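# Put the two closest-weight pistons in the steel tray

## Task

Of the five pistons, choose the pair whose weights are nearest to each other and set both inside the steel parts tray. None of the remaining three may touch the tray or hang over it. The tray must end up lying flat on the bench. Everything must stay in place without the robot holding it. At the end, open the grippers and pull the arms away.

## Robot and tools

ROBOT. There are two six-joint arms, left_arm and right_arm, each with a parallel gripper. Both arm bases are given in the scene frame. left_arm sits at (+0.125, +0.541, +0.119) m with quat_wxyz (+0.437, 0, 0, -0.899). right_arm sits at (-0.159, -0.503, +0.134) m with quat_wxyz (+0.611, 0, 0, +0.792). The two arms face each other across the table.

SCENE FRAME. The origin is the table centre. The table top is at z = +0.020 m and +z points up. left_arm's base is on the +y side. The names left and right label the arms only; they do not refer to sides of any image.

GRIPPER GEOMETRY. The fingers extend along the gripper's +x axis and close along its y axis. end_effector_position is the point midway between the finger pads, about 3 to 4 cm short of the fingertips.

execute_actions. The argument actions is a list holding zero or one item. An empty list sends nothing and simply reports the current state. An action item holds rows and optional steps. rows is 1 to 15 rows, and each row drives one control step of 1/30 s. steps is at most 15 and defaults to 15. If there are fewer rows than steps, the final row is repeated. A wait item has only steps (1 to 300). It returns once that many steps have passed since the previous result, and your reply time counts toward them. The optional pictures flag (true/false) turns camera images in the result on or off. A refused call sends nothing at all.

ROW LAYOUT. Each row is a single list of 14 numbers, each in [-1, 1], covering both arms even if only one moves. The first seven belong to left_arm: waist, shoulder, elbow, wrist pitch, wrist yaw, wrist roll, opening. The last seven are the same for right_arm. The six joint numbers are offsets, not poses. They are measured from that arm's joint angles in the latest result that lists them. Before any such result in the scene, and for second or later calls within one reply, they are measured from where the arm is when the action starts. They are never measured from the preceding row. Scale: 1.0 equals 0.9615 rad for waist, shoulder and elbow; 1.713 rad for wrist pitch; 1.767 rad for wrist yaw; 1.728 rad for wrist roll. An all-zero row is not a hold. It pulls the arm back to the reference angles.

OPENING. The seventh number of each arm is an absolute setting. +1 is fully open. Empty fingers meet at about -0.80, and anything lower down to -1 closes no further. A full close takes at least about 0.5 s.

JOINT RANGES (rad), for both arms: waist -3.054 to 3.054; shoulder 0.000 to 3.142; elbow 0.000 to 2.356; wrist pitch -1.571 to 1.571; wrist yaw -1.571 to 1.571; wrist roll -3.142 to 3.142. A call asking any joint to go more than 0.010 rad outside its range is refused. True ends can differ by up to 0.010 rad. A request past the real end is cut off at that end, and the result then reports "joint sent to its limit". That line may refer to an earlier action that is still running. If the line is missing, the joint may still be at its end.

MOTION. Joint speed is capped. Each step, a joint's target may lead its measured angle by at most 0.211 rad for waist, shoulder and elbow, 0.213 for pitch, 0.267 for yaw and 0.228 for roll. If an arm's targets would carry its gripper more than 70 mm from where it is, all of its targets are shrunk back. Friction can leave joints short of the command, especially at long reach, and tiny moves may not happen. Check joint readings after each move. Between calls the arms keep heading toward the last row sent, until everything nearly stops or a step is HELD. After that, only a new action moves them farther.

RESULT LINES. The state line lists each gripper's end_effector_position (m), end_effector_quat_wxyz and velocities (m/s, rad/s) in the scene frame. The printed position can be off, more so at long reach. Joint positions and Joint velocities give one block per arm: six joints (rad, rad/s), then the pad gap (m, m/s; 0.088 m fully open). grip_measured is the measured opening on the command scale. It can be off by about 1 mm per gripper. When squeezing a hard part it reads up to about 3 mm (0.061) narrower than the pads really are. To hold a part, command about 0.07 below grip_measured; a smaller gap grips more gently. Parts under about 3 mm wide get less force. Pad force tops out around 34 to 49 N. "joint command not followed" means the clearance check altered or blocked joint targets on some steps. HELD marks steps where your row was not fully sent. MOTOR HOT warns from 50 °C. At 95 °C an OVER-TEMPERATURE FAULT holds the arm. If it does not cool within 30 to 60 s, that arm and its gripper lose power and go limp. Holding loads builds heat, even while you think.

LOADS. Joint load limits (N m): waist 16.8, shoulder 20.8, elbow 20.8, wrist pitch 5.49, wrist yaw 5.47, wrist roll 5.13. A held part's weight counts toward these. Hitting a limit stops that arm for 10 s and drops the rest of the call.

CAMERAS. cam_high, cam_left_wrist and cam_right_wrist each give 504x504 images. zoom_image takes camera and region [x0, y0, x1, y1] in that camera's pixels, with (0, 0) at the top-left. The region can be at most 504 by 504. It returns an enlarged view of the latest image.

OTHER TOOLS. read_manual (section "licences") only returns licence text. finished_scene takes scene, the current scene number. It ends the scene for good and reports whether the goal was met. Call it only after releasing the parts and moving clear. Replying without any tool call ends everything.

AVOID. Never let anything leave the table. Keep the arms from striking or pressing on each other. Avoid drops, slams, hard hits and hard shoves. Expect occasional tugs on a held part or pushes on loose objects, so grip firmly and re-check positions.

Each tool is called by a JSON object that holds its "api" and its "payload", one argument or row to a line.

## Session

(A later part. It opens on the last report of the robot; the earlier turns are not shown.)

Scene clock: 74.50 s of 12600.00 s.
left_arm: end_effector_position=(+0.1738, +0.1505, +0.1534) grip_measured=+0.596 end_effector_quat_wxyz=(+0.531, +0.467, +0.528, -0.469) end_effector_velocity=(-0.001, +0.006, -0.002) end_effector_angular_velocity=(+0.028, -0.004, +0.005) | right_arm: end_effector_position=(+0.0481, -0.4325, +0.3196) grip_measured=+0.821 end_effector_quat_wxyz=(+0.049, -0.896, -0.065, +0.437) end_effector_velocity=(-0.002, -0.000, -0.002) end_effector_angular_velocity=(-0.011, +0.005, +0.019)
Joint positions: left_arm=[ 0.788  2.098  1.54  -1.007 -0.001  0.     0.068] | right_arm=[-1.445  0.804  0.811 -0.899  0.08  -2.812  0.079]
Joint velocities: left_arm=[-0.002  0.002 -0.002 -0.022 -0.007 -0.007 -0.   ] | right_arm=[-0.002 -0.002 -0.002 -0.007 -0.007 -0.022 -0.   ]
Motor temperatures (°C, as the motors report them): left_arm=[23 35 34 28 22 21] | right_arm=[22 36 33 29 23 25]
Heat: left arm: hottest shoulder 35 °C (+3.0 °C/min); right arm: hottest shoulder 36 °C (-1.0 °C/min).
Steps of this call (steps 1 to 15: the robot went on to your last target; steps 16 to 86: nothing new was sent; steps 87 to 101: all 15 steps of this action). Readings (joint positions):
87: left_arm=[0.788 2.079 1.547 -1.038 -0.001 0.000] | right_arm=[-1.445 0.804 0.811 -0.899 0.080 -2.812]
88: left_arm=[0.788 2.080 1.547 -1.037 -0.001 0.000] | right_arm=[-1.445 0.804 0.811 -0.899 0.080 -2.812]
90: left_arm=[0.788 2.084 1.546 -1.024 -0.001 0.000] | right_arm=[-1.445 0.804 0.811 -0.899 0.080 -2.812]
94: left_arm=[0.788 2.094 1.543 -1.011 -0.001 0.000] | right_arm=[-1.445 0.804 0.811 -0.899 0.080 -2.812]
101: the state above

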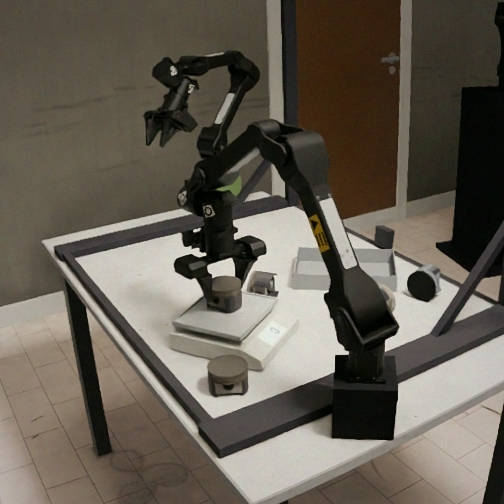

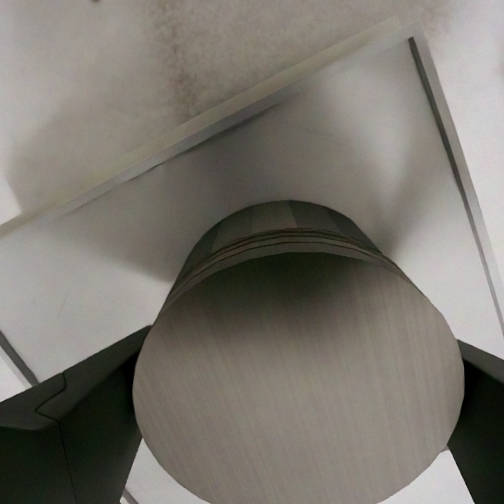

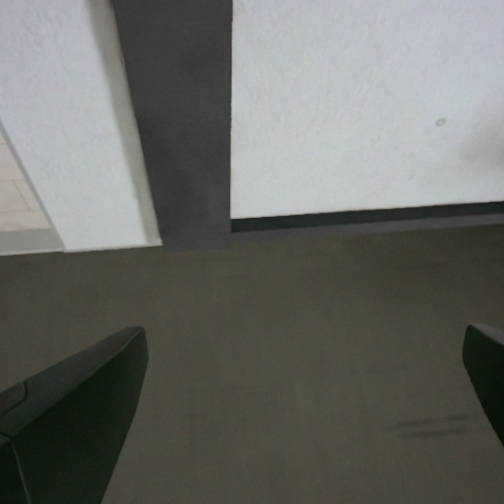

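{"api": "execute_actions", "payload": {
  "actions": [
    {"rows":[[0,0.012,-0.004,0.003,0,0,0.5,0,0,0,0,0,0,0.82],[0,0.02,-0.008,0.006,0,0,0.5,0,0,0,0,0,0,0.82],[0,0.026,-0.012,0.01,0,0,0.5,0,0,0,0,0,0,0.82],[0,0.032,-0.015,0.014,0,0,0.5,0,0,0,0,0,0,0.82]]}
  ]
}}

Scene clock: 77.83 s of 12600.00 s.
left_arm: end_effector_position=(+0.1741, +0.1480, +0.1491) grip_measured=+0.596 end_effector_quat_wxyz=(+0.533, +0.466, +0.527, -0.471) end_effector_velocity=(-0.000, +0.004, -0.001) end_effector_angular_velocity=(+0.013, -0.006, +0.005) | right_arm: end_effector_position=(+0.0481, -0.4325, +0.3196) grip_measured=+0.821 end_effector_quat_wxyz=(+0.049, -0.896, -0.065, +0.437) end_effector_velocity=(-0.003, -0.003, -0.004) end_effector_angular_velocity=(-0.020, +0.022, -0.001)
Joint positions: left_arm=[ 0.788  2.108  1.537 -0.989 -0.001  0.     0.068] | right_arm=[-1.445  0.804  0.811 -0.899  0.08  -2.812  0.079]
Joint velocities: left_arm=[-0.002 -0.002 -0.007 -0.007 -0.007 -0.007 -0.   ] | right_arm=[-0.002  0.002 -0.002 -0.022  0.007 -0.007 -0.   ]
Motor temperatures (°C, as the motors report them): left_arm=[23 35 34 28 22 21] | right_arm=[22 36 33 29 23 25]
Heat: left arm: hottest shoulder 35 °C (+3.0 °C/min); right arm: hottest shoulder 36 °C (-1.0 °C/min).
Steps of this call (steps 1 to 15: the robot went on to your last target; steps 16 to 85: nothing new was sent; steps 86 to 100: all 15 steps of this action). Readings (joint positions):
86: left_arm=[0.788 2.098 1.540 -1.007 -0.001 0.000] | right_arm=[-1.445 0.804 0.811 -0.899 0.080 -2.812]
87: left_arm=[0.788 2.099 1.540 -1.005 -0.001 0.000] | right_arm=[-1.445 0.804 0.811 -0.899 0.080 -2.812]
89: left_arm=[0.788 2.103 1.538 -0.996 -0.001 0.000] | right_arm=[-1.445 0.804 0.811 -0.899 0.080 -2.812]
93: left_arm=[0.788 2.108 1.537 -0.990 -0.001 0.000] | right_arm=[-1.445 0.804 0.811 -0.899 0.080 -2.812]
100: the state above

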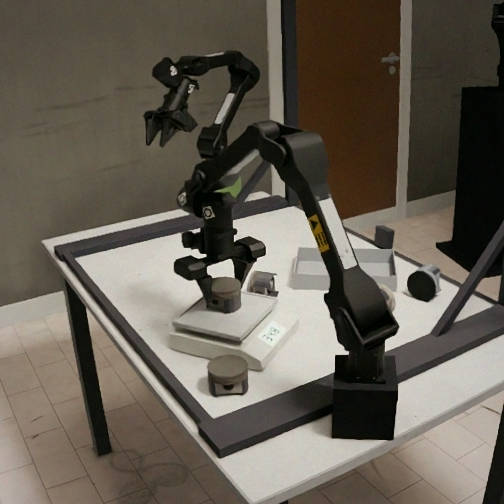

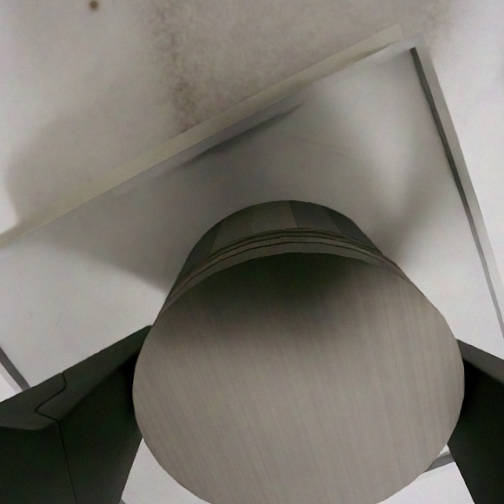

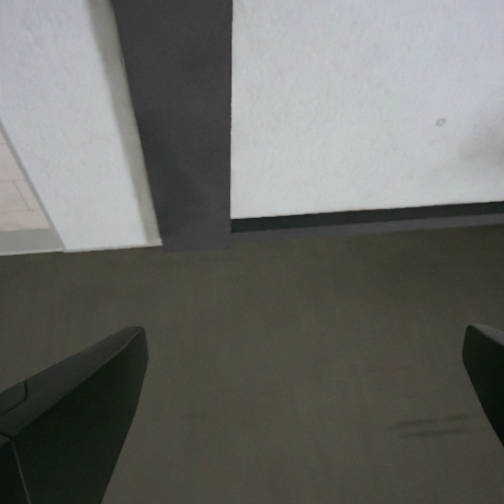

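Contact (+.061).

{"api": "execute_actions", "payload": {
  "actions": [
    {"rows":[[0,0,0,0,0,0,0.9,0,0,0,0,0,0,0.82]]}
  ],
  "pictures": false
}}

{"api": "execute_actions", "payload": {
  "actions": [
    {"steps":40}
  ]
}}

{"api": "zoom_image", "payload": {
  "camera": "cam_high",
  "region": [230,300,320,370]
}}

Scene clock: 82.40 s of 12600.00 s.
left_arm: end_effector_position=(+0.1741, +0.1477, +0.1491) grip_measured=+0.896 end_effector_quat_wxyz=(+0.533, +0.466, +0.526, -0.471) end_effector_velocity=(-0.002, +0.002, +0.000) end_effector_angular_velocity=(+0.006, +0.008, +0.005) | right_arm: end_effector_position=(+0.0481, -0.4325, +0.3196) grip_measured=+0.821 end_effector_quat_wxyz=(+0.049, -0.896, -0.065, +0.437) end_effector_velocity=(-0.002, -0.002, -0.003) end_effector_angular_velocity=(-0.005, +0.010, -0.013)
Joint positions: left_arm=[ 0.788  2.108  1.537 -0.988 -0.001  0.     0.083] | right_arm=[-1.445  0.804  0.811 -0.899  0.08  -2.812  0.079]
Joint velocities: left_arm=[-0.002 -0.002 -0.002 -0.007  0.007 -0.007  0.001] | right_arm=[-0.002 -0.002 -0.007 -0.007  0.007  0.007 -0.   ]
Motor temperatures (°C, as the motors report them): left_arm=[23 34 34 28 22 21] | right_arm=[22 35 33 29 23 25]
Heat: left arm: hottest shoulder 34 °C (+1.0 °C/min); right arm: hottest shoulder 35 °C (-2.0 °C/min).
Steps of this call (steps 1 to 15: the robot went on to your last target; steps 16 to 90: nothing new was sent; then 1.07 s passed at rest; steps 91 to 105: all 15 steps of this action). Readings (joint positions):
91: left_arm=[0.788 2.108 1.537 -0.989 -0.001 0.000] | right_arm=[-1.445 0.804 0.811 -0.899 0.080 -2.812]
92: left_arm=[0.788 2.108 1.537 -0.988 -0.001 0.000] | right_arm=[-1.445 0.804 0.811 -0.899 0.080 -2.812]
94: left_arm=[0.788 2.108 1.537 -0.988 -0.001 0.000] | right_arm=[-1.445 0.804 0.811 -0.899 0.080 -2.812]
98: left_arm=[0.788 2.108 1.537 -0.988 -0.001 0.000] | right_arm=[-1.445 0.804 0.811 -0.899 0.080 -2.812]
105: the state above

Scene clock: 83.73 s of 12600.00 s.
left_arm: end_effector_position=(+0.1741, +0.1477, +0.1491) grip_measured=+0.897 end_effector_quat_wxyz=(+0.533, +0.466, +0.526, -0.471) end_effector_velocity=(+0.002, +0.002, +0.000) end_effector_angular_velocity=(+0.010, -0.021, -0.009) | right_arm: end_effector_position=(+0.0481, -0.4325, +0.3196) grip_measured=+0.821 end_effector_quat_wxyz=(+0.049, -0.896, -0.065, +0.437) end_effector_velocity=(-0.001, -0.002, -0.001) end_effector_angular_velocity=(-0.012, +0.003, -0.001)
Joint positions: left_arm=[ 0.788  2.108  1.537 -0.988 -0.001  0.     0.083] | right_arm=[-1.445  0.804  0.811 -0.899  0.08  -2.812  0.079]
Joint velocities: left_arm=[-0.002 -0.002 -0.002 -0.007 -0.022  0.007 -0.   ] | right_arm=[-0.002 -0.002 -0.002 -0.007  0.007 -0.007 -0.   ]
Motor temperatures (°C, as the motors report them): left_arm=[23 35 34 28 22 21] | right_arm=[22 35 33 29 23 25]
Heat: left arm: hottest shoulder 35 °C (+2.0 °C/min); right arm: hottest shoulder 35 °C (-2.0 °C/min).
Steps of this call (steps 1 to 15: the robot went on to your last target; steps 16 to 40: nothing new was sent). Readings (joint positions):
1: left_arm=[0.788 2.108 1.537 -0.988 -0.001 0.000] | right_arm=[-1.445 0.804 0.811 -0.899 0.080 -2.812]
2: left_arm=[0.788 2.108 1.537 -0.988 -0.001 0.000] | right_arm=[-1.445 0.804 0.811 -0.899 0.080 -2.812]
4: left_arm=[0.788 2.108 1.537 -0.988 -0.001 0.000] | right_arm=[-1.445 0.804 0.811 -0.899 0.080 -2.812]
8: left_arm=[0.788 2.108 1.537 -0.988 -0.001 0.000] | right_arm=[-1.445 0.804 0.811 -0.899 0.080 -2.812]
40: the state above
All arms were judged still, so your last target was given up. Only a new action makes them travel on or press farther. Fingers that are still opening or closing keep moving.

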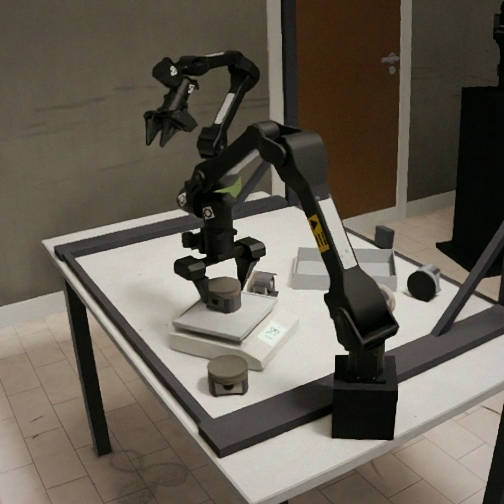

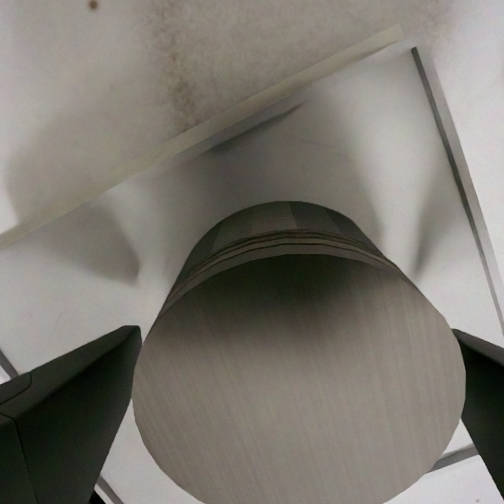

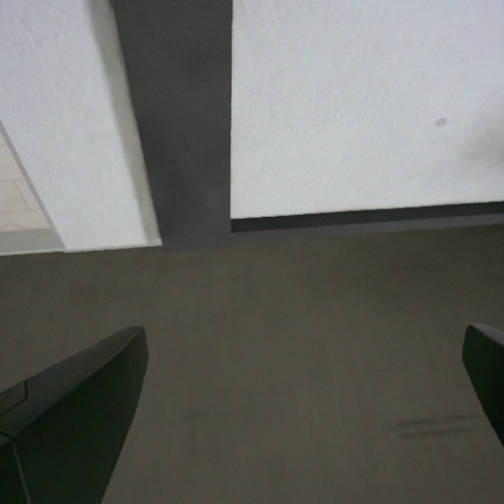

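Region (230, 300, 320, 370) of cam_high's 504x504 image, scaled by 5.600, with more detail than that image has.

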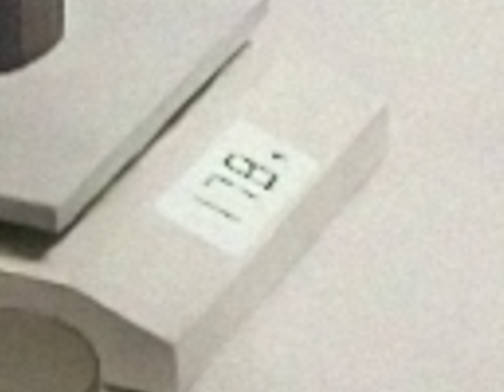

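{"api": "execute_actions", "payload": {
  "actions": [
    {"rows":[[0,-0.03,0,-0.01,0,0,1,0,0,0,0,0,0,0.82],[0,-0.07,0,-0.03,0,0,1,0,0,0,0,0,0,0.82],[0,-0.12,0,-0.05,0,0,1,0,0,0,0,0,0,0.82],[0,-0.17,-0.03,-0.06,0,0,1,0,0,0,0,0,0,0.82],[0,-0.22,-0.08,-0.06,0,0,1,0,0,0,0,0,0,0.82],[0,-0.27,-0.14,-0.06,0,0,1,0,0,0,0,0,0,0.82],[0,-0.32,-0.2,-0.05,0,0,1,0,0,0,0,0,0,0.82],[0.04,-0.37,-0.26,-0.04,0,0,1,0,0,0,0,0,0,0.82],[0.1,-0.42,-0.32,-0.03,0,0,1,0,0,0,0,0,0,0.82],[0.16,-0.46,-0.38,-0.02,0,0,1,0,0,0,0,0,0,0.82],[0.22,-0.5,-0.44,-0.01,0,0,1,0,0,0,0,0,0,0.82],[0.28,-0.53,-0.5,0,0,0,1,0,0,0,0,0,0,0.82],[0.34,-0.548,-0.55,0.015,0,0,1,0,0,0,0,0,0,0.82],[0.39,-0.548,-0.59,0.025,0,0,1,0,0,0,0,0,0,0.82],[0.43,-0.548,-0.62,0.033,0,0,1,0,0,0,0,0,0,0.82]]}
  ],
  "pictures": false
}}

{"api": "execute_actions", "payload": {
  "actions": [
    {"steps":15}
  ]
}}

Scene clock: 90.60 s of 12600.00 s.
left_arm: end_effector_position=(+0.2426, +0.2865, +0.1907) grip_measured=+0.984 end_effector_quat_wxyz=(+0.610, +0.373, +0.580, -0.390) end_effector_velocity=(+0.304, +0.486, -0.258) end_effector_angular_velocity=(+0.672, +0.204, +1.670) | right_arm: end_effector_position=(+0.0481, -0.4325, +0.3196) grip_measured=+0.821 end_effector_quat_wxyz=(+0.049, -0.896, -0.065, +0.437) end_effector_velocity=(-0.001, +0.000, -0.002) end_effector_angular_velocity=(+0.005, +0.015, -0.004)
Joint positions: left_arm=[ 1.096  1.607  1.055 -0.97  -0.003  0.     0.087] | right_arm=[-1.445  0.804  0.811 -0.899  0.08  -2.812  0.079]
Joint velocities: left_arm=[ 1.658 -0.305 -1.36   0.359 -0.095 -0.007  0.   ] | right_arm=[-0.002  0.002 -0.002 -0.007 -0.007  0.007 -0.   ]
Motor temperatures (°C, as the motors report them): left_arm=[23 35 34 27 22 21] | right_arm=[22 35 33 29 23 25]
Heat: left arm: hottest shoulder 35 °C (+2.0 °C/min); right arm: hottest shoulder 35 °C (-2.0 °C/min).
Steps of this call (steps 1 to 90: nothing new was sent; then 3.37 s passed at rest; steps 91 to 105: all 15 steps of this action). Readings (joint positions):
91: left_arm=[0.788 2.106 1.537 -0.989 -0.001 0.000] | right_arm=[-1.445 0.804 0.811 -0.899 0.080 -2.812]
92: left_arm=[0.788 2.099 1.537 -0.999 -0.001 0.000] | right_arm=[-1.445 0.804 0.811 -0.899 0.080 -2.812]
94: left_arm=[0.788 2.063 1.530 -1.044 -0.001 0.000] | right_arm=[-1.445 0.804 0.811 -0.899 0.080 -2.812]
98: left_arm=[0.790 1.871 1.409 -1.066 -0.000 0.000] | right_arm=[-1.445 0.804 0.811 -0.899 0.080 -2.812]
105: the state above

Scene clock: 91.10 s of 12600.00 s.
left_arm: end_effector_position=(+0.2567, +0.3200, +0.1701) grip_measured=+0.985 end_effector_quat_wxyz=(+0.614, +0.352, +0.614, -0.349) end_effector_velocity=(-0.001, +0.002, +0.000) end_effector_angular_velocity=(+0.010, -0.003, +0.005) | right_arm: end_effector_position=(+0.0481, -0.4325, +0.3196) grip_measured=+0.821 end_effector_quat_wxyz=(+0.049, -0.896, -0.065, +0.437) end_effector_velocity=(-0.003, +0.003, -0.002) end_effector_angular_velocity=(+0.009, +0.012, +0.022)
Joint positions: left_arm=[ 1.2    1.59   0.951 -0.934 -0.003  0.     0.087] | right_arm=[-1.445  0.804  0.811 -0.899  0.08  -2.812  0.079]
Joint velocities: left_arm=[-0.002 -0.002 -0.002 -0.007 -0.007 -0.007 -0.   ] | right_arm=[ 0.002 -0.002 -0.002 -0.007 -0.022 -0.007 -0.   ]
Motor temperatures (°C, as the motors report them): left_arm=[23 35 34 27 22 21] | right_arm=[22 35 33 29 23 25]
Heat: left arm: hottest shoulder 35 °C (+2.0 °C/min); right arm: hottest shoulder 35 °C (-2.0 °C/min).
Steps of this call (steps 1 to 15: the robot went on to your last target). Readings (joint positions):
1: left_arm=[1.144 1.601 1.017 -0.961 -0.007 0.000] | right_arm=[-1.445 0.804 0.811 -0.899 0.080 -2.812]
2: left_arm=[1.177 1.601 0.990 -0.957 -0.009 0.000] | right_arm=[-1.445 0.804 0.811 -0.899 0.080 -2.812]
4: left_arm=[1.199 1.601 0.959 -0.947 -0.008 0.000] | right_arm=[-1.445 0.804 0.811 -0.899 0.080 -2.812]
8: left_arm=[1.200 1.593 0.953 -0.934 -0.003 0.000] | right_arm=[-1.445 0.804 0.811 -0.899 0.080 -2.812]
15: the state above

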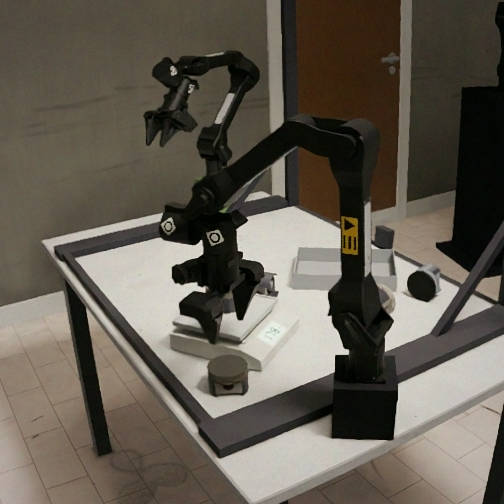

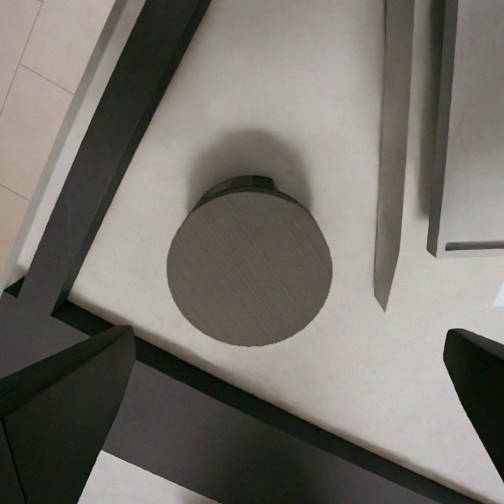

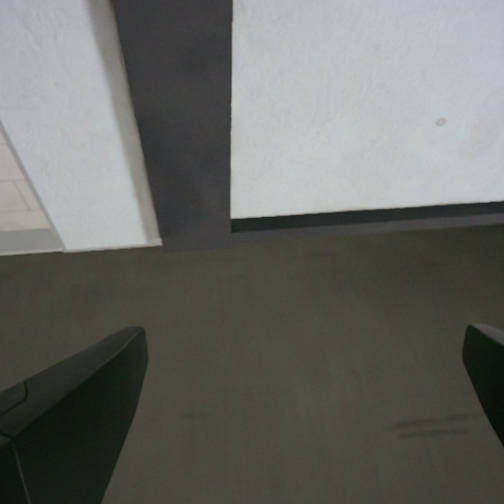

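{"api": "execute_actions", "payload": {
  "actions": [
    {"rows":[[0.01,0.01,-0.02,0.015,0,0.04,1,0,0,0,0,0,0,0.82],[0.02,0.02,-0.04,0.03,0,0.09,1,0,0,0,0,0,0,0.82],[0.03,0.03,-0.06,0.05,0,0.14,1,0,0,0,0,0,0,0.82],[0.04,0.045,-0.085,0.07,0,0.2,1,0,0,0,0,0,0,0.82],[0.047,0.055,-0.105,0.085,0,0.25,1,0,0,0,0,0,0,0.82],[0.047,0.065,-0.125,0.1,0,0.3,1,0,0,0,0,0,0,0.82],[0.047,0.077,-0.145,0.117,0,0.35,1,0,0,0,0,0,0,0.82]]}
  ]
}}

Scene clock: 98.93 s of 12600.00 s.
left_arm: end_effector_position=(+0.2626, +0.3305, +0.1261) grip_measured=+0.985 end_effector_quat_wxyz=(+0.496, +0.506, +0.495, -0.503) end_effector_velocity=(+0.001, +0.003, +0.000) end_effector_angular_velocity=(+0.018, -0.014, -0.098) | right_arm: end_effector_position=(+0.0481, -0.4325, +0.3196) grip_measured=+0.821 end_effector_quat_wxyz=(+0.049, -0.896, -0.065, +0.437) end_effector_velocity=(+0.001, +0.001, +0.000) end_effector_angular_velocity=(-0.005, -0.008, +0.019)
Joint positions: left_arm=[ 1.241  1.655  0.821 -0.736 -0.003  0.594  0.087] | right_arm=[-1.445  0.804  0.811 -0.899  0.08  -2.812  0.079]
Joint velocities: left_arm=[-0.002 -0.002 -0.002 -0.007 -0.022  0.095 -0.   ] | right_arm=[-0.002 -0.002 -0.002  0.007 -0.007 -0.022 -0.   ]
Motor temperatures (°C, as the motors report them): left_arm=[23 35 33 27 22 21] | right_arm=[22 35 33 29 23 25]
Heat: left arm: hottest shoulder 35 °C (+2.0 °C/min); right arm: hottest shoulder 35 °C (-1.0 °C/min).
Steps of this call (steps 1 to 15: the robot went on to your last target; steps 16 to 90: nothing new was sent; then 4.33 s passed at rest; steps 91 to 105: all 15 steps of this action). Readings (joint positions):
91: left_arm=[1.200 1.590 0.950 -0.929 -0.003 0.014] | right_arm=[-1.445 0.804 0.811 -0.899 0.080 -2.812]
92: left_arm=[1.203 1.590 0.944 -0.915 -0.003 0.053] | right_arm=[-1.445 0.804 0.811 -0.899 0.080 -2.812]
94: left_arm=[1.215 1.596 0.921 -0.870 -0.003 0.178] | right_arm=[-1.445 0.804 0.811 -0.899 0.080 -2.812]
98: left_arm=[1.240 1.636 0.851 -0.775 -0.003 0.455] | right_arm=[-1.445 0.804 0.811 -0.899 0.080 -2.812]
105: the state above

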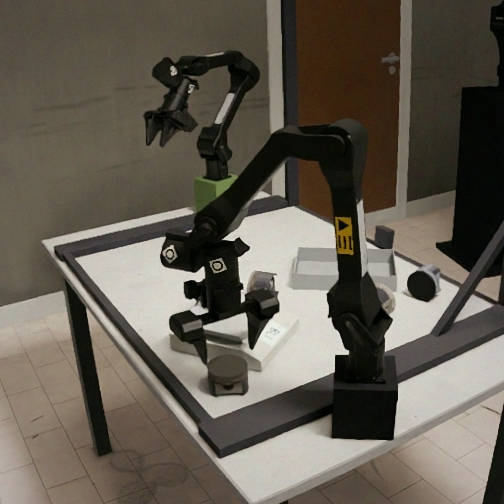

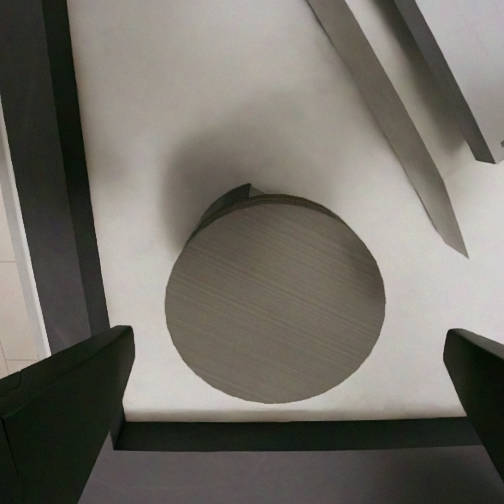

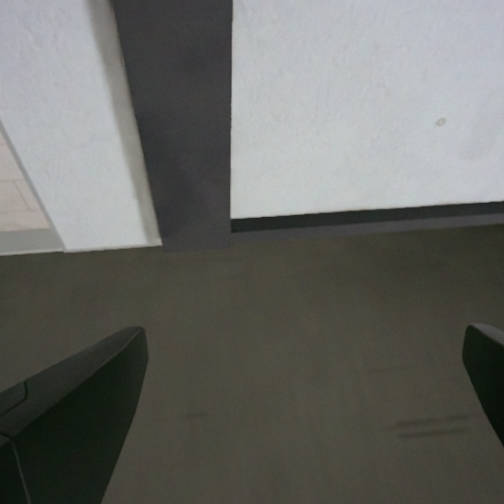

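{"api": "execute_actions", "payload": {
  "actions": [
    {"rows":[[0.014,0.025,-0.012,0.015,0,0,1,0,0,0,0,0,0,0.82],[0.014,0.05,-0.025,0.035,0,0,1,0,0,0,0,0,0,0.82],[0.014,0.075,-0.037,0.055,0,0,1,0,0,0,0,0,0,0.82],[0.014,0.1,-0.05,0.075,0,0,1,0,0,0,0,0,0,0.82],[0.014,0.125,-0.062,0.095,0,0,1,0,0,0,0,0,0,0.82],[0.014,0.144,-0.074,0.114,0,0,1,0,0,0,0,0,0,0.82]]}
  ],
  "pictures": false
}}

{"api": "execute_actions", "payload": {
  "actions": [
    {"rows":[[0,0,0,0,0,0,0.85,0,0,0,0,0,0,0.82],[0,0,0,0,0,0,0.75,0,0,0,0,0,0,0.82],[0,0,0,0,0,0,0.68,0,0,0,0,0,0,0.82],[0,0,0,0,0,0,0.64,0,0,0,0,0,0,0.82],[0,0,0,0,0,0,0.6,0,0,0,0,0,0,0.82],[0,0,0,0,0,0,0.56,0,0,0,0,0,0,0.82],[0,0,0,0,0,0,0.5,0,0,0,0,0,0,0.82]]}
  ]
}}

Scene clock: 110.40 s of 12600.00 s.
left_arm: end_effector_position=(+0.2660, +0.3296, +0.0841) grip_measured=+0.985 end_effector_quat_wxyz=(+0.498, +0.504, +0.496, -0.502) end_effector_velocity=(-0.002, -0.001, +0.001) end_effector_angular_velocity=(-0.002, +0.007, +0.020) | right_arm: end_effector_position=(+0.0481, -0.4325, +0.3196) grip_measured=+0.821 end_effector_quat_wxyz=(+0.049, -0.896, -0.065, +0.437) end_effector_velocity=(+0.001, -0.001, +0.001) end_effector_angular_velocity=(+0.002, -0.008, -0.013)
Joint positions: left_arm=[ 1.251  1.781  0.756 -0.544 -0.003  0.597  0.087] | right_arm=[-1.445  0.804  0.811 -0.899  0.08  -2.812  0.079]
Joint velocities: left_arm=[-0.002 -0.002  0.002 -0.007  0.007 -0.022  0.   ] | right_arm=[-0.002 -0.002 -0.002  0.007  0.007  0.007 -0.   ]
Motor temperatures (°C, as the motors report them): left_arm=[23 33 33 27 22 21] | right_arm=[22 35 33 29 23 25]
Heat: left arm: hottest shoulder 33 °C (+0.0 °C/min); right arm: hottest shoulder 35 °C (-1.0 °C/min).
Steps of this call (steps 1 to 15: the robot went on to your last target; steps 16 to 90: nothing new was sent; then 7.97 s passed at rest; steps 91 to 105: all 15 steps of this action). Readings (joint positions):
91: left_arm=[1.242 1.656 0.820 -0.731 -0.003 0.603] | right_arm=[-1.445 0.804 0.811 -0.899 0.080 -2.812]
92: left_arm=[1.245 1.662 0.817 -0.717 -0.003 0.602] | right_arm=[-1.445 0.804 0.811 -0.899 0.080 -2.812]
94: left_arm=[1.249 1.690 0.808 -0.664 -0.003 0.599] | right_arm=[-1.445 0.804 0.811 -0.899 0.080 -2.812]
98: left_arm=[1.251 1.765 0.769 -0.574 -0.003 0.597] | right_arm=[-1.445 0.804 0.811 -0.899 0.080 -2.812]
105: the state above

Scene clock: 110.90 s of 12600.00 s.
left_arm: end_effector_position=(+0.2661, +0.3298, +0.0841) grip_measured=+0.605 end_effector_quat_wxyz=(+0.498, +0.504, +0.496, -0.501) end_effector_velocity=(+0.001, +0.003, +0.000) end_effector_angular_velocity=(+0.018, -0.014, -0.024) | right_arm: end_effector_position=(+0.0481, -0.4325, +0.3196) grip_measured=+0.821 end_effector_quat_wxyz=(+0.049, -0.896, -0.065, +0.437) end_effector_velocity=(-0.002, -0.000, -0.002) end_effector_angular_velocity=(-0.011, +0.005, +0.019)
Joint positions: left_arm=[ 1.251  1.781  0.756 -0.545 -0.004  0.597  0.069] | right_arm=[-1.445  0.804  0.811 -0.899  0.08  -2.812  0.079]
Joint velocities: left_arm=[-0.002 -0.002 -0.002 -0.007 -0.022  0.022  0.   ] | right_arm=[-0.002 -0.002 -0.002 -0.007 -0.007 -0.022 -0.   ]
Motor temperatures (°C, as the motors report them): left_arm=[23 33 33 27 22 21] | right_arm=[22 35 33 29 23 25]
Heat: left arm: hottest shoulder 33 °C (+0.0 °C/min); right arm: hottest shoulder 35 °C (-1.0 °C/min).
Steps of this call (steps 1 to 15: all 15 steps of this action). Readings (joint positions):
1: left_arm=[1.251 1.781 0.756 -0.544 -0.003 0.597] | right_arm=[-1.445 0.804 0.811 -0.899 0.080 -2.812]
2: left_arm=[1.251 1.781 0.756 -0.544 -0.003 0.597] | right_arm=[-1.445 0.804 0.811 -0.899 0.080 -2.812]
4: left_arm=[1.251 1.781 0.756 -0.544 -0.003 0.597] | right_arm=[-1.445 0.804 0.811 -0.899 0.080 -2.812]
8: left_arm=[1.251 1.781 0.756 -0.545 -0.004 0.597] | right_arm=[-1.445 0.804 0.811 -0.899 0.080 -2.812]
15: the state above

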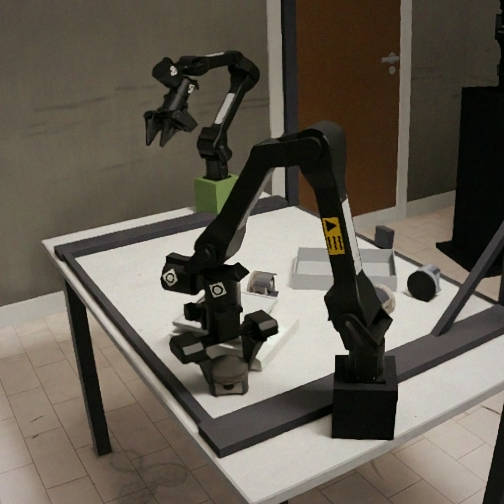

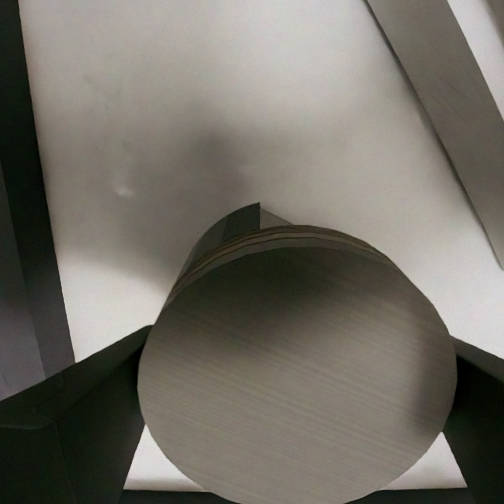

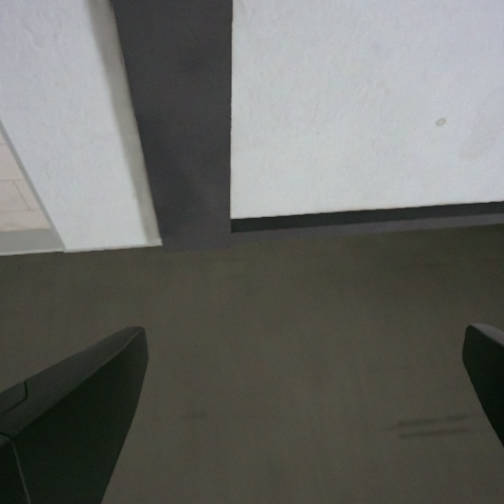

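{"api": "execute_actions", "payload": {
  "actions": [
    {"rows":[[0,-0.03,0.015,-0.025,0,0,0.5,0,0,0,0,0,0,0.82],[0,-0.07,0.035,-0.06,0,0,0.5,0,0,0,0,0,0,0.82],[0,-0.11,0.06,-0.095,0,0,0.5,0,0,0,0,0,0,0.82],[0,-0.15,0.09,-0.135,0,0,0.5,0,0,0,0,0,0,0.82],[0,-0.18,0.14,-0.18,0,0,0.5,0,0,0,0,0,0,0.82],[0,-0.21,0.195,-0.225,0,0,0.5,0,0,0,0,0,0,0.82],[0,-0.235,0.25,-0.27,0,0,0.5,0,0,0,0,0,0,0.82],[0,-0.255,0.31,-0.315,0,0,0.5,0,0,0,0,0,0,0.82],[0,-0.27,0.37,-0.36,0,0,0.5,0,0,0,0,0,0,0.82],[0,-0.285,0.418,-0.395,0,0,0.5,0,0,0,0,0,0,0.82]]}
  ],
  "pictures": false
}}

Scene clock: 123.77 s of 12600.00 s.
left_arm: end_effector_position=(+0.2684, +0.3263, +0.2399) grip_measured=+0.605 end_effector_quat_wxyz=(+0.506, +0.502, +0.488, -0.503) end_effector_velocity=(-0.028, +0.045, +0.012) end_effector_angular_velocity=(+0.218, +0.118, +0.001) | right_arm: end_effector_position=(+0.0481, -0.4325, +0.3196) grip_measured=+0.821 end_effector_quat_wxyz=(+0.049, -0.896, -0.065, +0.437) end_effector_velocity=(-0.001, -0.003, -0.001) end_effector_angular_velocity=(-0.012, +0.003, -0.006)
Joint positions: left_arm=[ 1.251  1.502  1.152 -1.195 -0.004  0.597  0.069] | right_arm=[-1.445  0.804  0.811 -0.899  0.08  -2.812  0.079]
Joint velocities: left_arm=[-0.007 -0.002  0.051 -0.3   -0.022 -0.007 -0.   ] | right_arm=[-0.007 -0.002 -0.002 -0.007  0.007 -0.007  0.   ]
Motor temperatures (°C, as the motors report them): left_arm=[23 33 33 27 22 21] | right_arm=[22 35 34 29 23 25]
Heat: left arm: hottest shoulder 33 °C (-1.0 °C/min); right arm: hottest shoulder 35 °C (-1.0 °C/min).
Steps of this call (steps 1 to 15: the robot went on to your last target; steps 16 to 90: nothing new was sent; then 9.37 s passed at rest; steps 91 to 105: all 15 steps of this action). Readings (joint positions):
91: left_arm=[1.251 1.778 0.758 -0.549 -0.004 0.597] | right_arm=[-1.445 0.804 0.811 -0.899 0.080 -2.812]
92: left_arm=[1.251 1.772 0.763 -0.573 -0.004 0.597] | right_arm=[-1.445 0.804 0.811 -0.899 0.080 -2.812]
94: left_arm=[1.251 1.733 0.782 -0.668 -0.004 0.597] | right_arm=[-1.445 0.804 0.811 -0.899 0.080 -2.812]
98: left_arm=[1.251 1.617 0.922 -0.921 -0.004 0.597] | right_arm=[-1.445 0.804 0.811 -0.899 0.080 -2.812]
105: the state above

Δ: waist −.482, q1 +.579, q2 +.665, q3 −.063, roll −.345.

{"api": "execute_actions", "payload": {
  "actions": [
    {"rows":[[-0.02,0.01,0.04,-0.02,0,-0.02,0.5,0,0,0,0,0,0,0.82],[-0.05,0.04,0.09,-0.03,0,-0.05,0.5,0,0,0,0,0,0,0.82],[-0.09,0.08,0.14,-0.04,0,-0.08,0.5,0,0,0,0,0,0,0.82],[-0.13,0.12,0.2,-0.05,0,-0.11,0.5,0,0,0,0,0,0,0.82],[-0.17,0.17,0.26,-0.06,0,-0.14,0.5,0,0,0,0,0,0,0.82],[-0.21,0.22,0.32,-0.063,0,-0.17,0.5,0,0,0,0,0,0,0.82],[-0.25,0.27,0.38,-0.063,0,-0.2,0.5,0,0,0,0,0,0,0.82],[-0.29,0.32,0.44,-0.063,0,-0.23,0.5,0,0,0,0,0,0,0.82],[-0.33,0.37,0.5,-0.063,0,-0.26,0.5,0,0,0,0,0,0,0.82],[-0.37,0.42,0.55,-0.063,0,-0.29,0.5,0,0,0,0,0,0,0.82],[-0.41,0.46,0.6,-0.063,0,-0.32,0.5,0,0,0,0,0,0,0.82],[-0.44,0.5,0.635,-0.063,0,-0.345,0.5,0,0,0,0,0,0,0.82],[-0.465,0.535,0.655,-0.063,0,-0.345,0.5,0,0,0,0,0,0,0.82],[-0.477,0.56,0.665,-0.063,0,-0.345,0.5,0,0,0,0,0,0,0.82],[-0.482,0.579,0.665,-0.063,0,-0.345,0.5,0,0,0,0,0,0,0.82]]}
  ],
  "pictures": false
}}

{"api": "execute_actions", "payload": {
  "actions": [
    {"steps":15}
  ]
}}

{"api": "zoom_image", "payload": {
  "camera": "cam_high",
  "region": [150,210,320,380]
}}

Scene clock: 131.37 s of 12600.00 s.
left_arm: end_effector_position=(+0.1860, +0.1586, +0.2484) grip_measured=+0.605 end_effector_quat_wxyz=(+0.542, +0.459, +0.517, -0.478) end_effector_velocity=(-0.274, -0.176, -0.179) end_effector_angular_velocity=(+0.338, +0.153, -0.341) | right_arm: end_effector_position=(+0.0481, -0.4325, +0.3196) grip_measured=+0.821 end_effector_quat_wxyz=(+0.049, -0.896, -0.065, +0.437) end_effector_velocity=(-0.002, +0.001, -0.002) end_effector_angular_velocity=(-0.002, +0.008, +0.013)
Joint positions: left_arm=[ 0.822  1.981  1.748 -1.294 -0.002  0.035  0.069] | right_arm=[-1.445  0.804  0.811 -0.899  0.08  -2.812  0.079]
Joint velocities: left_arm=[-0.74   0.862  0.525 -0.022  0.081 -0.403 -0.   ] | right_arm=[ 0.002 -0.002 -0.002 -0.007 -0.007 -0.007 -0.   ]
Motor temperatures (°C, as the motors report them): left_arm=[23 32 33 27 22 21] | right_arm=[22 35 34 29 23 25]
Heat: left arm: hottest elbow 33 °C (-2.0 °C/min); right arm: hottest shoulder 35 °C (-1.0 °C/min).
Steps of this call (steps 1 to 30: the robot went on to your last target; steps 31 to 100: nothing new was sent; then 3.77 s passed at rest; steps 101 to 115: all 15 steps of this action). Readings (joint positions):
101: left_arm=[1.250 1.504 1.155 -1.222 -0.004 0.590] | right_arm=[-1.445 0.804 0.811 -0.899 0.080 -2.812]
102: left_arm=[1.243 1.510 1.168 -1.234 -0.006 0.568] | right_arm=[-1.445 0.804 0.811 -0.899 0.080 -2.812]
104: left_arm=[1.205 1.546 1.231 -1.259 -0.008 0.497] | right_arm=[-1.445 0.804 0.811 -0.899 0.080 -2.812]
108: left_arm=[1.067 1.695 1.444 -1.289 -0.008 0.311] | right_arm=[-1.445 0.804 0.811 -0.899 0.080 -2.812]
115: the state above

Scene clock: 131.87 s of 12600.00 s.
left_arm: end_effector_position=(+0.1731, +0.1502, +0.2304) grip_measured=+0.605 end_effector_quat_wxyz=(+0.529, +0.471, +0.529, -0.469) end_effector_velocity=(-0.002, -0.001, +0.000) end_effector_angular_velocity=(-0.008, +0.006, +0.005) | right_arm: end_effector_position=(+0.0481, -0.4325, +0.3196) grip_measured=+0.821 end_effector_quat_wxyz=(+0.049, -0.896, -0.065, +0.437) end_effector_velocity=(+0.000, +0.002, +0.000) end_effector_angular_velocity=(+0.012, -0.003, +0.001)
Joint positions: left_arm=[ 0.786  2.051  1.78  -1.302 -0.002  0.003  0.069] | right_arm=[-1.445  0.804  0.811 -0.899  0.08  -2.812  0.079]
Joint velocities: left_arm=[-0.002 -0.002 -0.002  0.007  0.007 -0.007  0.   ] | right_arm=[ 0.002 -0.002 -0.002  0.007 -0.007  0.007  0.   ]
Motor temperatures (°C, as the motors report them): left_arm=[23 32 33 27 22 21] | right_arm=[22 35 34 29 23 25]
Heat: left arm: hottest elbow 33 °C (-2.0 °C/min); right arm: hottest shoulder 35 °C (-1.0 °C/min).
Steps of this call (steps 1 to 15: the robot went on to your last target). Readings (joint positions):
1: left_arm=[0.801 2.004 1.760 -1.294 0.000 0.025] | right_arm=[-1.445 0.804 0.811 -0.899 0.080 -2.812]
2: left_arm=[0.787 2.022 1.765 -1.296 0.001 0.018] | right_arm=[-1.445 0.804 0.811 -0.899 0.080 -2.812]
4: left_arm=[0.776 2.044 1.766 -1.301 0.001 0.010] | right_arm=[-1.445 0.804 0.811 -0.899 0.080 -2.812]
8: left_arm=[0.783 2.051 1.772 -1.302 -0.002 0.004] | right_arm=[-1.445 0.804 0.811 -0.899 0.080 -2.812]
15: the state above

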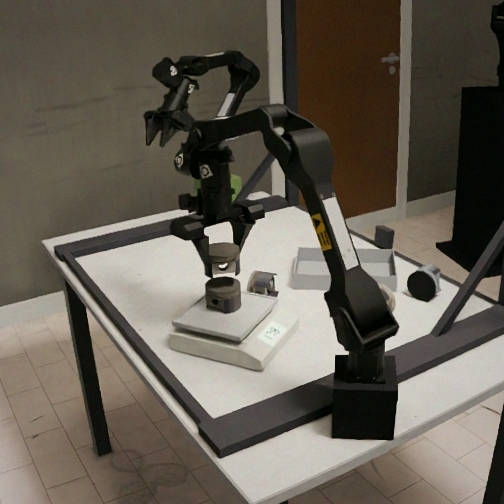

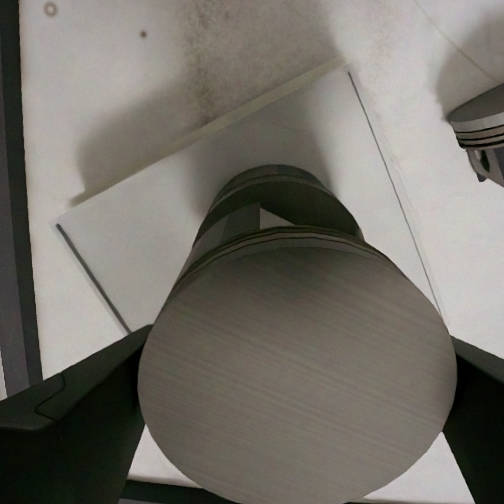

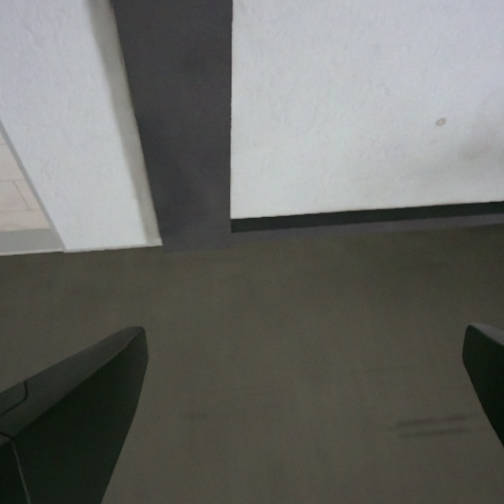

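Region (150, 210, 320, 380) of cam_high's 504x504 image, scaled by 2.965, with more detail than that image has.

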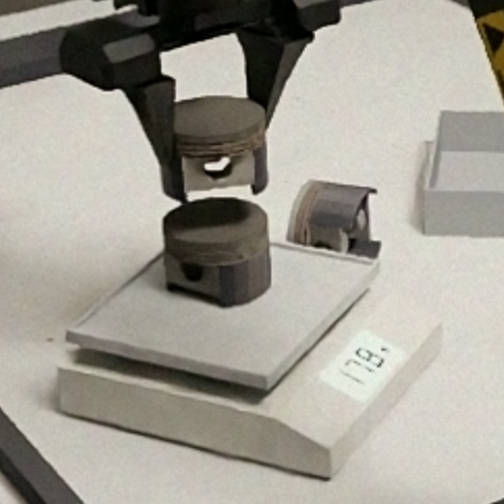

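{"api": "execute_actions", "payload": {
  "actions": [
    {"rows":[[0.005,-0.03,-0.02,0,0,0,0.5,0,0,0,0,0,0,0.82],[0.01,-0.07,-0.06,0,0,0,0.5,0,0,0,0,0,0,0.82],[0.015,-0.11,-0.11,0.005,0,0,0.5,0,0,0,0,0,0,0.82],[0.02,-0.15,-0.16,0.01,0,0,0.5,0,0,0,0,0,0,0.82],[0.025,-0.19,-0.21,0.02,0,0,0.5,0,0,0,0,0,0,0.82],[0.03,-0.23,-0.27,0.03,0,0,0.5,0,0,0,0,0,0,0.82],[0.035,-0.27,-0.33,0.04,0,0,0.5,0,0,0,0,0,0,0.82],[0.04,-0.3,-0.38,0.05,0,0,0.5,0,0,0,0,0,0,0.82],[0.04,-0.32,-0.43,0.062,0,0,0.5,0,0,0,0,0,0,0.82]]}
  ],
  "pictures": false
}}

{"api": "execute_actions", "payload": {
  "actions": [
    {"rows":[[0,0,-0.03,0.015,0,0,0.5,0,0,0,0,0,0,0.82],[0,0.005,-0.06,0.035,0,0,0.5,0,0,0,0,0,0,0.82],[0,0.015,-0.09,0.055,0,0,0.5,0,0,0,0,0,0,0.82],[0,0.025,-0.12,0.075,0,0,0.5,0,0,0,0,0,0,0.82],[0,0.035,-0.15,0.1,0,0,0.5,0,0,0,0,0,0,0.82],[0,0.045,-0.17,0.12,0,0,0.5,0,0,0,0,0,0,0.82]]}
  ]
}}

{"api": "zoom_image", "payload": {
  "camera": "cam_high",
  "region": [150,210,320,380]
}}

Scene clock: 141.53 s of 12600.00 s.
left_arm: end_effector_position=(+0.1755, +0.2268, +0.2288) grip_measured=+0.605 end_effector_quat_wxyz=(+0.536, +0.462, +0.539, -0.458) end_effector_velocity=(-0.005, +0.036, -0.038) end_effector_angular_velocity=(+0.143, +0.015, +0.005) | right_arm: end_effector_position=(+0.0481, -0.4325, +0.3196) grip_measured=+0.821 end_effector_quat_wxyz=(+0.049, -0.896, -0.065, +0.437) end_effector_velocity=(-0.001, -0.003, -0.000) end_effector_angular_velocity=(-0.011, -0.001, -0.006)
Joint positions: left_arm=[ 0.823  1.761  1.383 -1.2   -0.002  0.003  0.069] | right_arm=[-1.445  0.804  0.811 -0.899  0.08  -2.812  0.079]
Joint velocities: left_arm=[-0.002  0.002 -0.149  0.007 -0.007 -0.007 -0.   ] | right_arm=[-0.007 -0.007 -0.002 -0.007  0.007 -0.007 -0.   ]
Motor temperatures (°C, as the motors report them): left_arm=[23 33 34 27 22 21] | right_arm=[22 35 34 30 23 25]
Heat: left arm: hottest elbow 34 °C (+0.0 °C/min); right arm: hottest shoulder 35 °C (+0.0 °C/min).
Steps of this call (steps 1 to 15: the robot went on to your last target; steps 16 to 90: nothing new was sent; then 6.17 s passed at rest; steps 91 to 105: all 15 steps of this action). Readings (joint positions):
91: left_arm=[0.786 2.051 1.780 -1.302 -0.002 0.003] | right_arm=[-1.445 0.804 0.811 -0.899 0.080 -2.812]
92: left_arm=[0.787 2.044 1.770 -1.297 -0.002 0.003] | right_arm=[-1.445 0.804 0.811 -0.899 0.080 -2.812]
94: left_arm=[0.790 2.005 1.715 -1.291 -0.002 0.003] | right_arm=[-1.445 0.804 0.811 -0.899 0.080 -2.812]
98: left_arm=[0.809 1.862 1.534 -1.250 -0.002 0.003] | right_arm=[-1.445 0.804 0.811 -0.899 0.080 -2.812]
105: the state above

Scene clock: 142.03 s of 12600.00 s.
left_arm: end_effector_position=(+0.1755, +0.2268, +0.1784) grip_measured=+0.605 end_effector_quat_wxyz=(+0.538, +0.460, +0.537, -0.459) end_effector_velocity=(-0.004, -0.002, +0.000) end_effector_angular_velocity=(-0.011, +0.021, +0.005) | right_arm: end_effector_position=(+0.0481, -0.4325, +0.3196) grip_measured=+0.821 end_effector_quat_wxyz=(+0.049, -0.896, -0.065, +0.437) end_effector_velocity=(-0.001, +0.000, -0.001) end_effector_angular_velocity=(-0.002, +0.008, +0.008)
Joint positions: left_arm=[ 0.823  1.8    1.225 -0.996 -0.002  0.003  0.069] | right_arm=[-1.445  0.804  0.811 -0.899  0.08  -2.812  0.079]
Joint velocities: left_arm=[-0.002 -0.002 -0.002  0.007  0.022 -0.007 -0.   ] | right_arm=[-0.002  0.002  0.002 -0.007 -0.007 -0.007 -0.   ]
Motor temperatures (°C, as the motors report them): left_arm=[23 33 34 27 22 21] | right_arm=[22 35 34 30 23 25]
Heat: left arm: hottest elbow 34 °C (-1.0 °C/min); right arm: hottest shoulder 35 °C (+0.0 °C/min).
Steps of this call (steps 1 to 15: all 15 steps of this action). Readings (joint positions):
1: left_arm=[0.823 1.761 1.377 -1.196 -0.002 0.003] | right_arm=[-1.445 0.804 0.811 -0.899 0.080 -2.812]
2: left_arm=[0.823 1.761 1.365 -1.182 -0.002 0.003] | right_arm=[-1.445 0.804 0.811 -0.899 0.080 -2.812]
4: left_arm=[0.823 1.761 1.332 -1.130 -0.002 0.003] | right_arm=[-1.445 0.804 0.811 -0.899 0.080 -2.812]
8: left_arm=[0.823 1.785 1.250 -1.029 -0.002 0.003] | right_arm=[-1.445 0.804 0.811 -0.899 0.080 -2.812]
15: the state above

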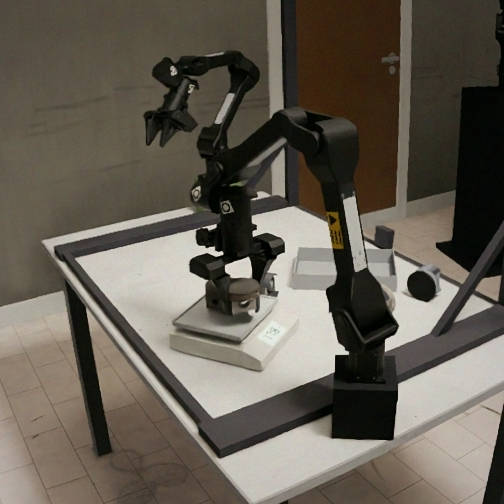

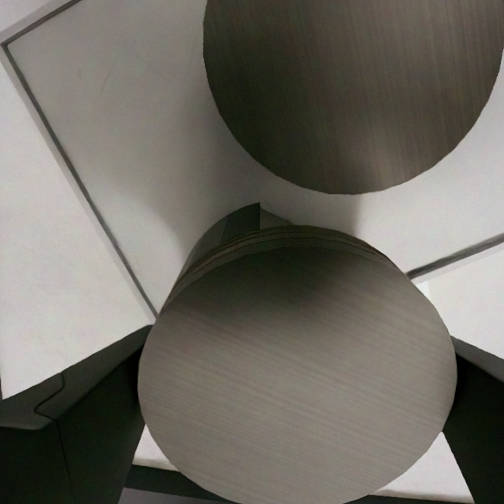

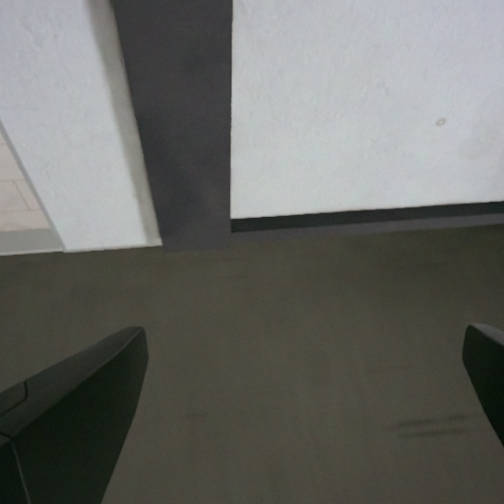

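Region (150, 210, 320, 380) of cam_high's 504x504 image, scaled by 2.965, with more detail than that image has.

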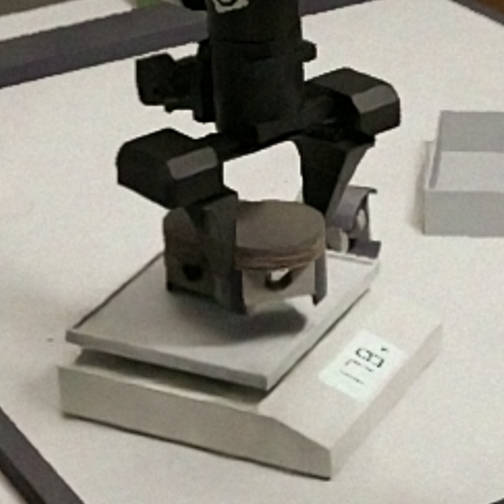

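{"api": "execute_actions", "payload": {
  "actions": [
    {"rows":[[0.02,0,0,0,0,0,0.5,0,0,0,0,0,0,0.82],[0.04,0,0,0,0,0,0.5,0,0,0,0,0,0,0.82],[0.06,0,0,0,0,0,0.5,0,0,0,0,0,0,0.82],[0.078,0.015,0,0.005,0,0,0.5,0,0,0,0,0,0,0.82],[0.078,0.03,0,0.015,0,0,0.5,0,0,0,0,0,0,0.82],[0.078,0.05,-0.005,0.025,0,0,0.5,0,0,0,0,0,0,0.82],[0.078,0.065,-0.01,0.035,0,0,0.5,0,0,0,0,0,0,0.82],[0.078,0.08,-0.012,0.045,0,0,0.5,0,0,0,0,0,0,0.82]]}
  ]
}}

{"api": "zoom_image", "payload": {
  "camera": "cam_high",
  "region": [150,210,320,380]
}}

Scene clock: 153.47 s of 12600.00 s.
left_arm: end_effector_position=(+0.2017, +0.2218, +0.1561) grip_measured=+0.605 end_effector_quat_wxyz=(+0.555, +0.441, +0.554, -0.438) end_effector_velocity=(+0.001, -0.011, +0.002) end_effector_angular_velocity=(-0.053, -0.020, +0.029) | right_arm: end_effector_position=(+0.0481, -0.4325, +0.3196) grip_measured=+0.821 end_effector_quat_wxyz=(+0.049, -0.896, -0.065, +0.437) end_effector_velocity=(-0.001, -0.002, +0.000) end_effector_angular_velocity=(-0.002, +0.001, -0.013)
Joint positions: left_arm=[ 0.899  1.868  1.218 -0.923 -0.004  0.003  0.069] | right_arm=[-1.445  0.804  0.811 -0.899  0.08  -2.812  0.079]
Joint velocities: left_arm=[-0.007 -0.007 -0.002  0.051 -0.007 -0.037 -0.   ] | right_arm=[-0.002 -0.002  0.002 -0.007  0.007  0.007 -0.   ]
Motor temperatures (°C, as the motors report them): left_arm=[23 33 34 27 22 21] | right_arm=[22 35 34 30 23 25]
Heat: left arm: hottest elbow 34 °C (-1.0 °C/min); right arm: hottest shoulder 35 °C (+0.0 °C/min).
Steps of this call (steps 1 to 15: the robot went on to your last target; steps 16 to 90: nothing new was sent; then 7.93 s passed at rest; steps 91 to 105: all 15 steps of this action). Readings (joint positions):
91: left_arm=[0.824 1.800 1.225 -0.996 -0.002 0.003] | right_arm=[-1.445 0.804 0.811 -0.899 0.080 -2.812]
92: left_arm=[0.828 1.800 1.225 -0.996 -0.001 0.003] | right_arm=[-1.445 0.804 0.811 -0.899 0.080 -2.812]
94: left_arm=[0.851 1.800 1.225 -0.996 -0.001 0.003] | right_arm=[-1.445 0.804 0.811 -0.899 0.080 -2.812]
98: left_arm=[0.896 1.829 1.225 -0.950 -0.004 0.003] | right_arm=[-1.445 0.804 0.811 -0.899 0.080 -2.812]
105: the state above

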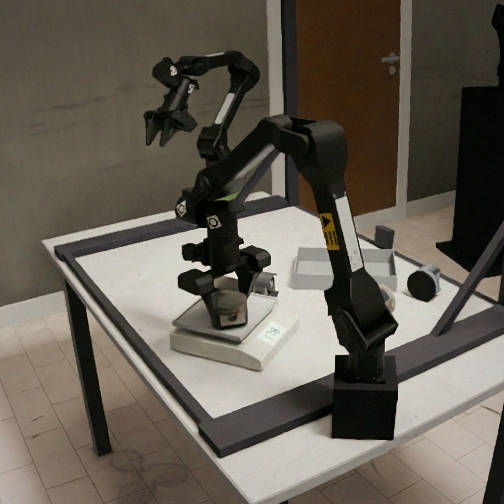

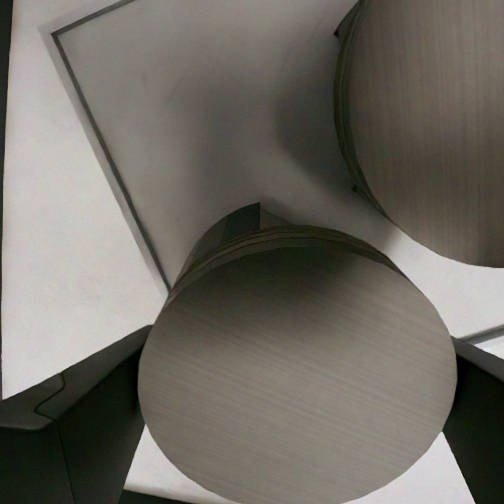

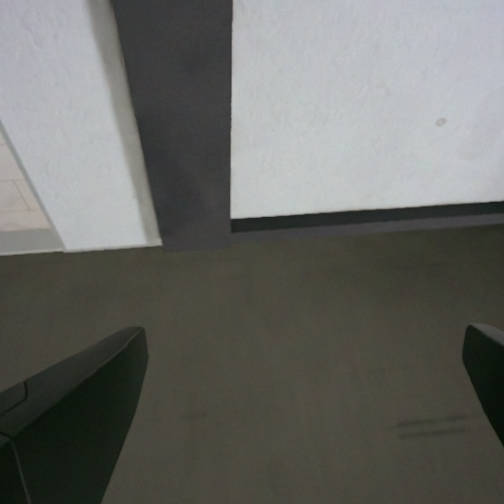

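Region (150, 210, 320, 380) of cam_high's 504x504 image, scaled by 2.965, with more detail than that image has.

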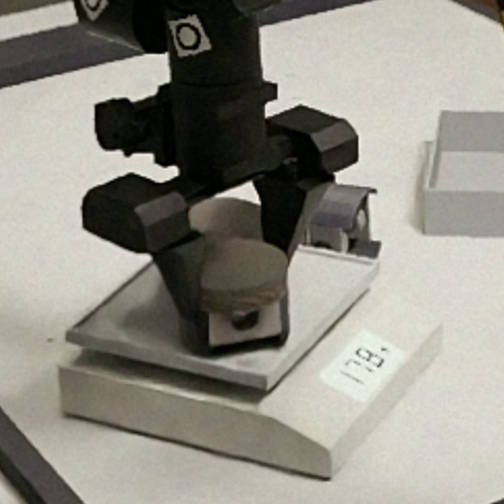

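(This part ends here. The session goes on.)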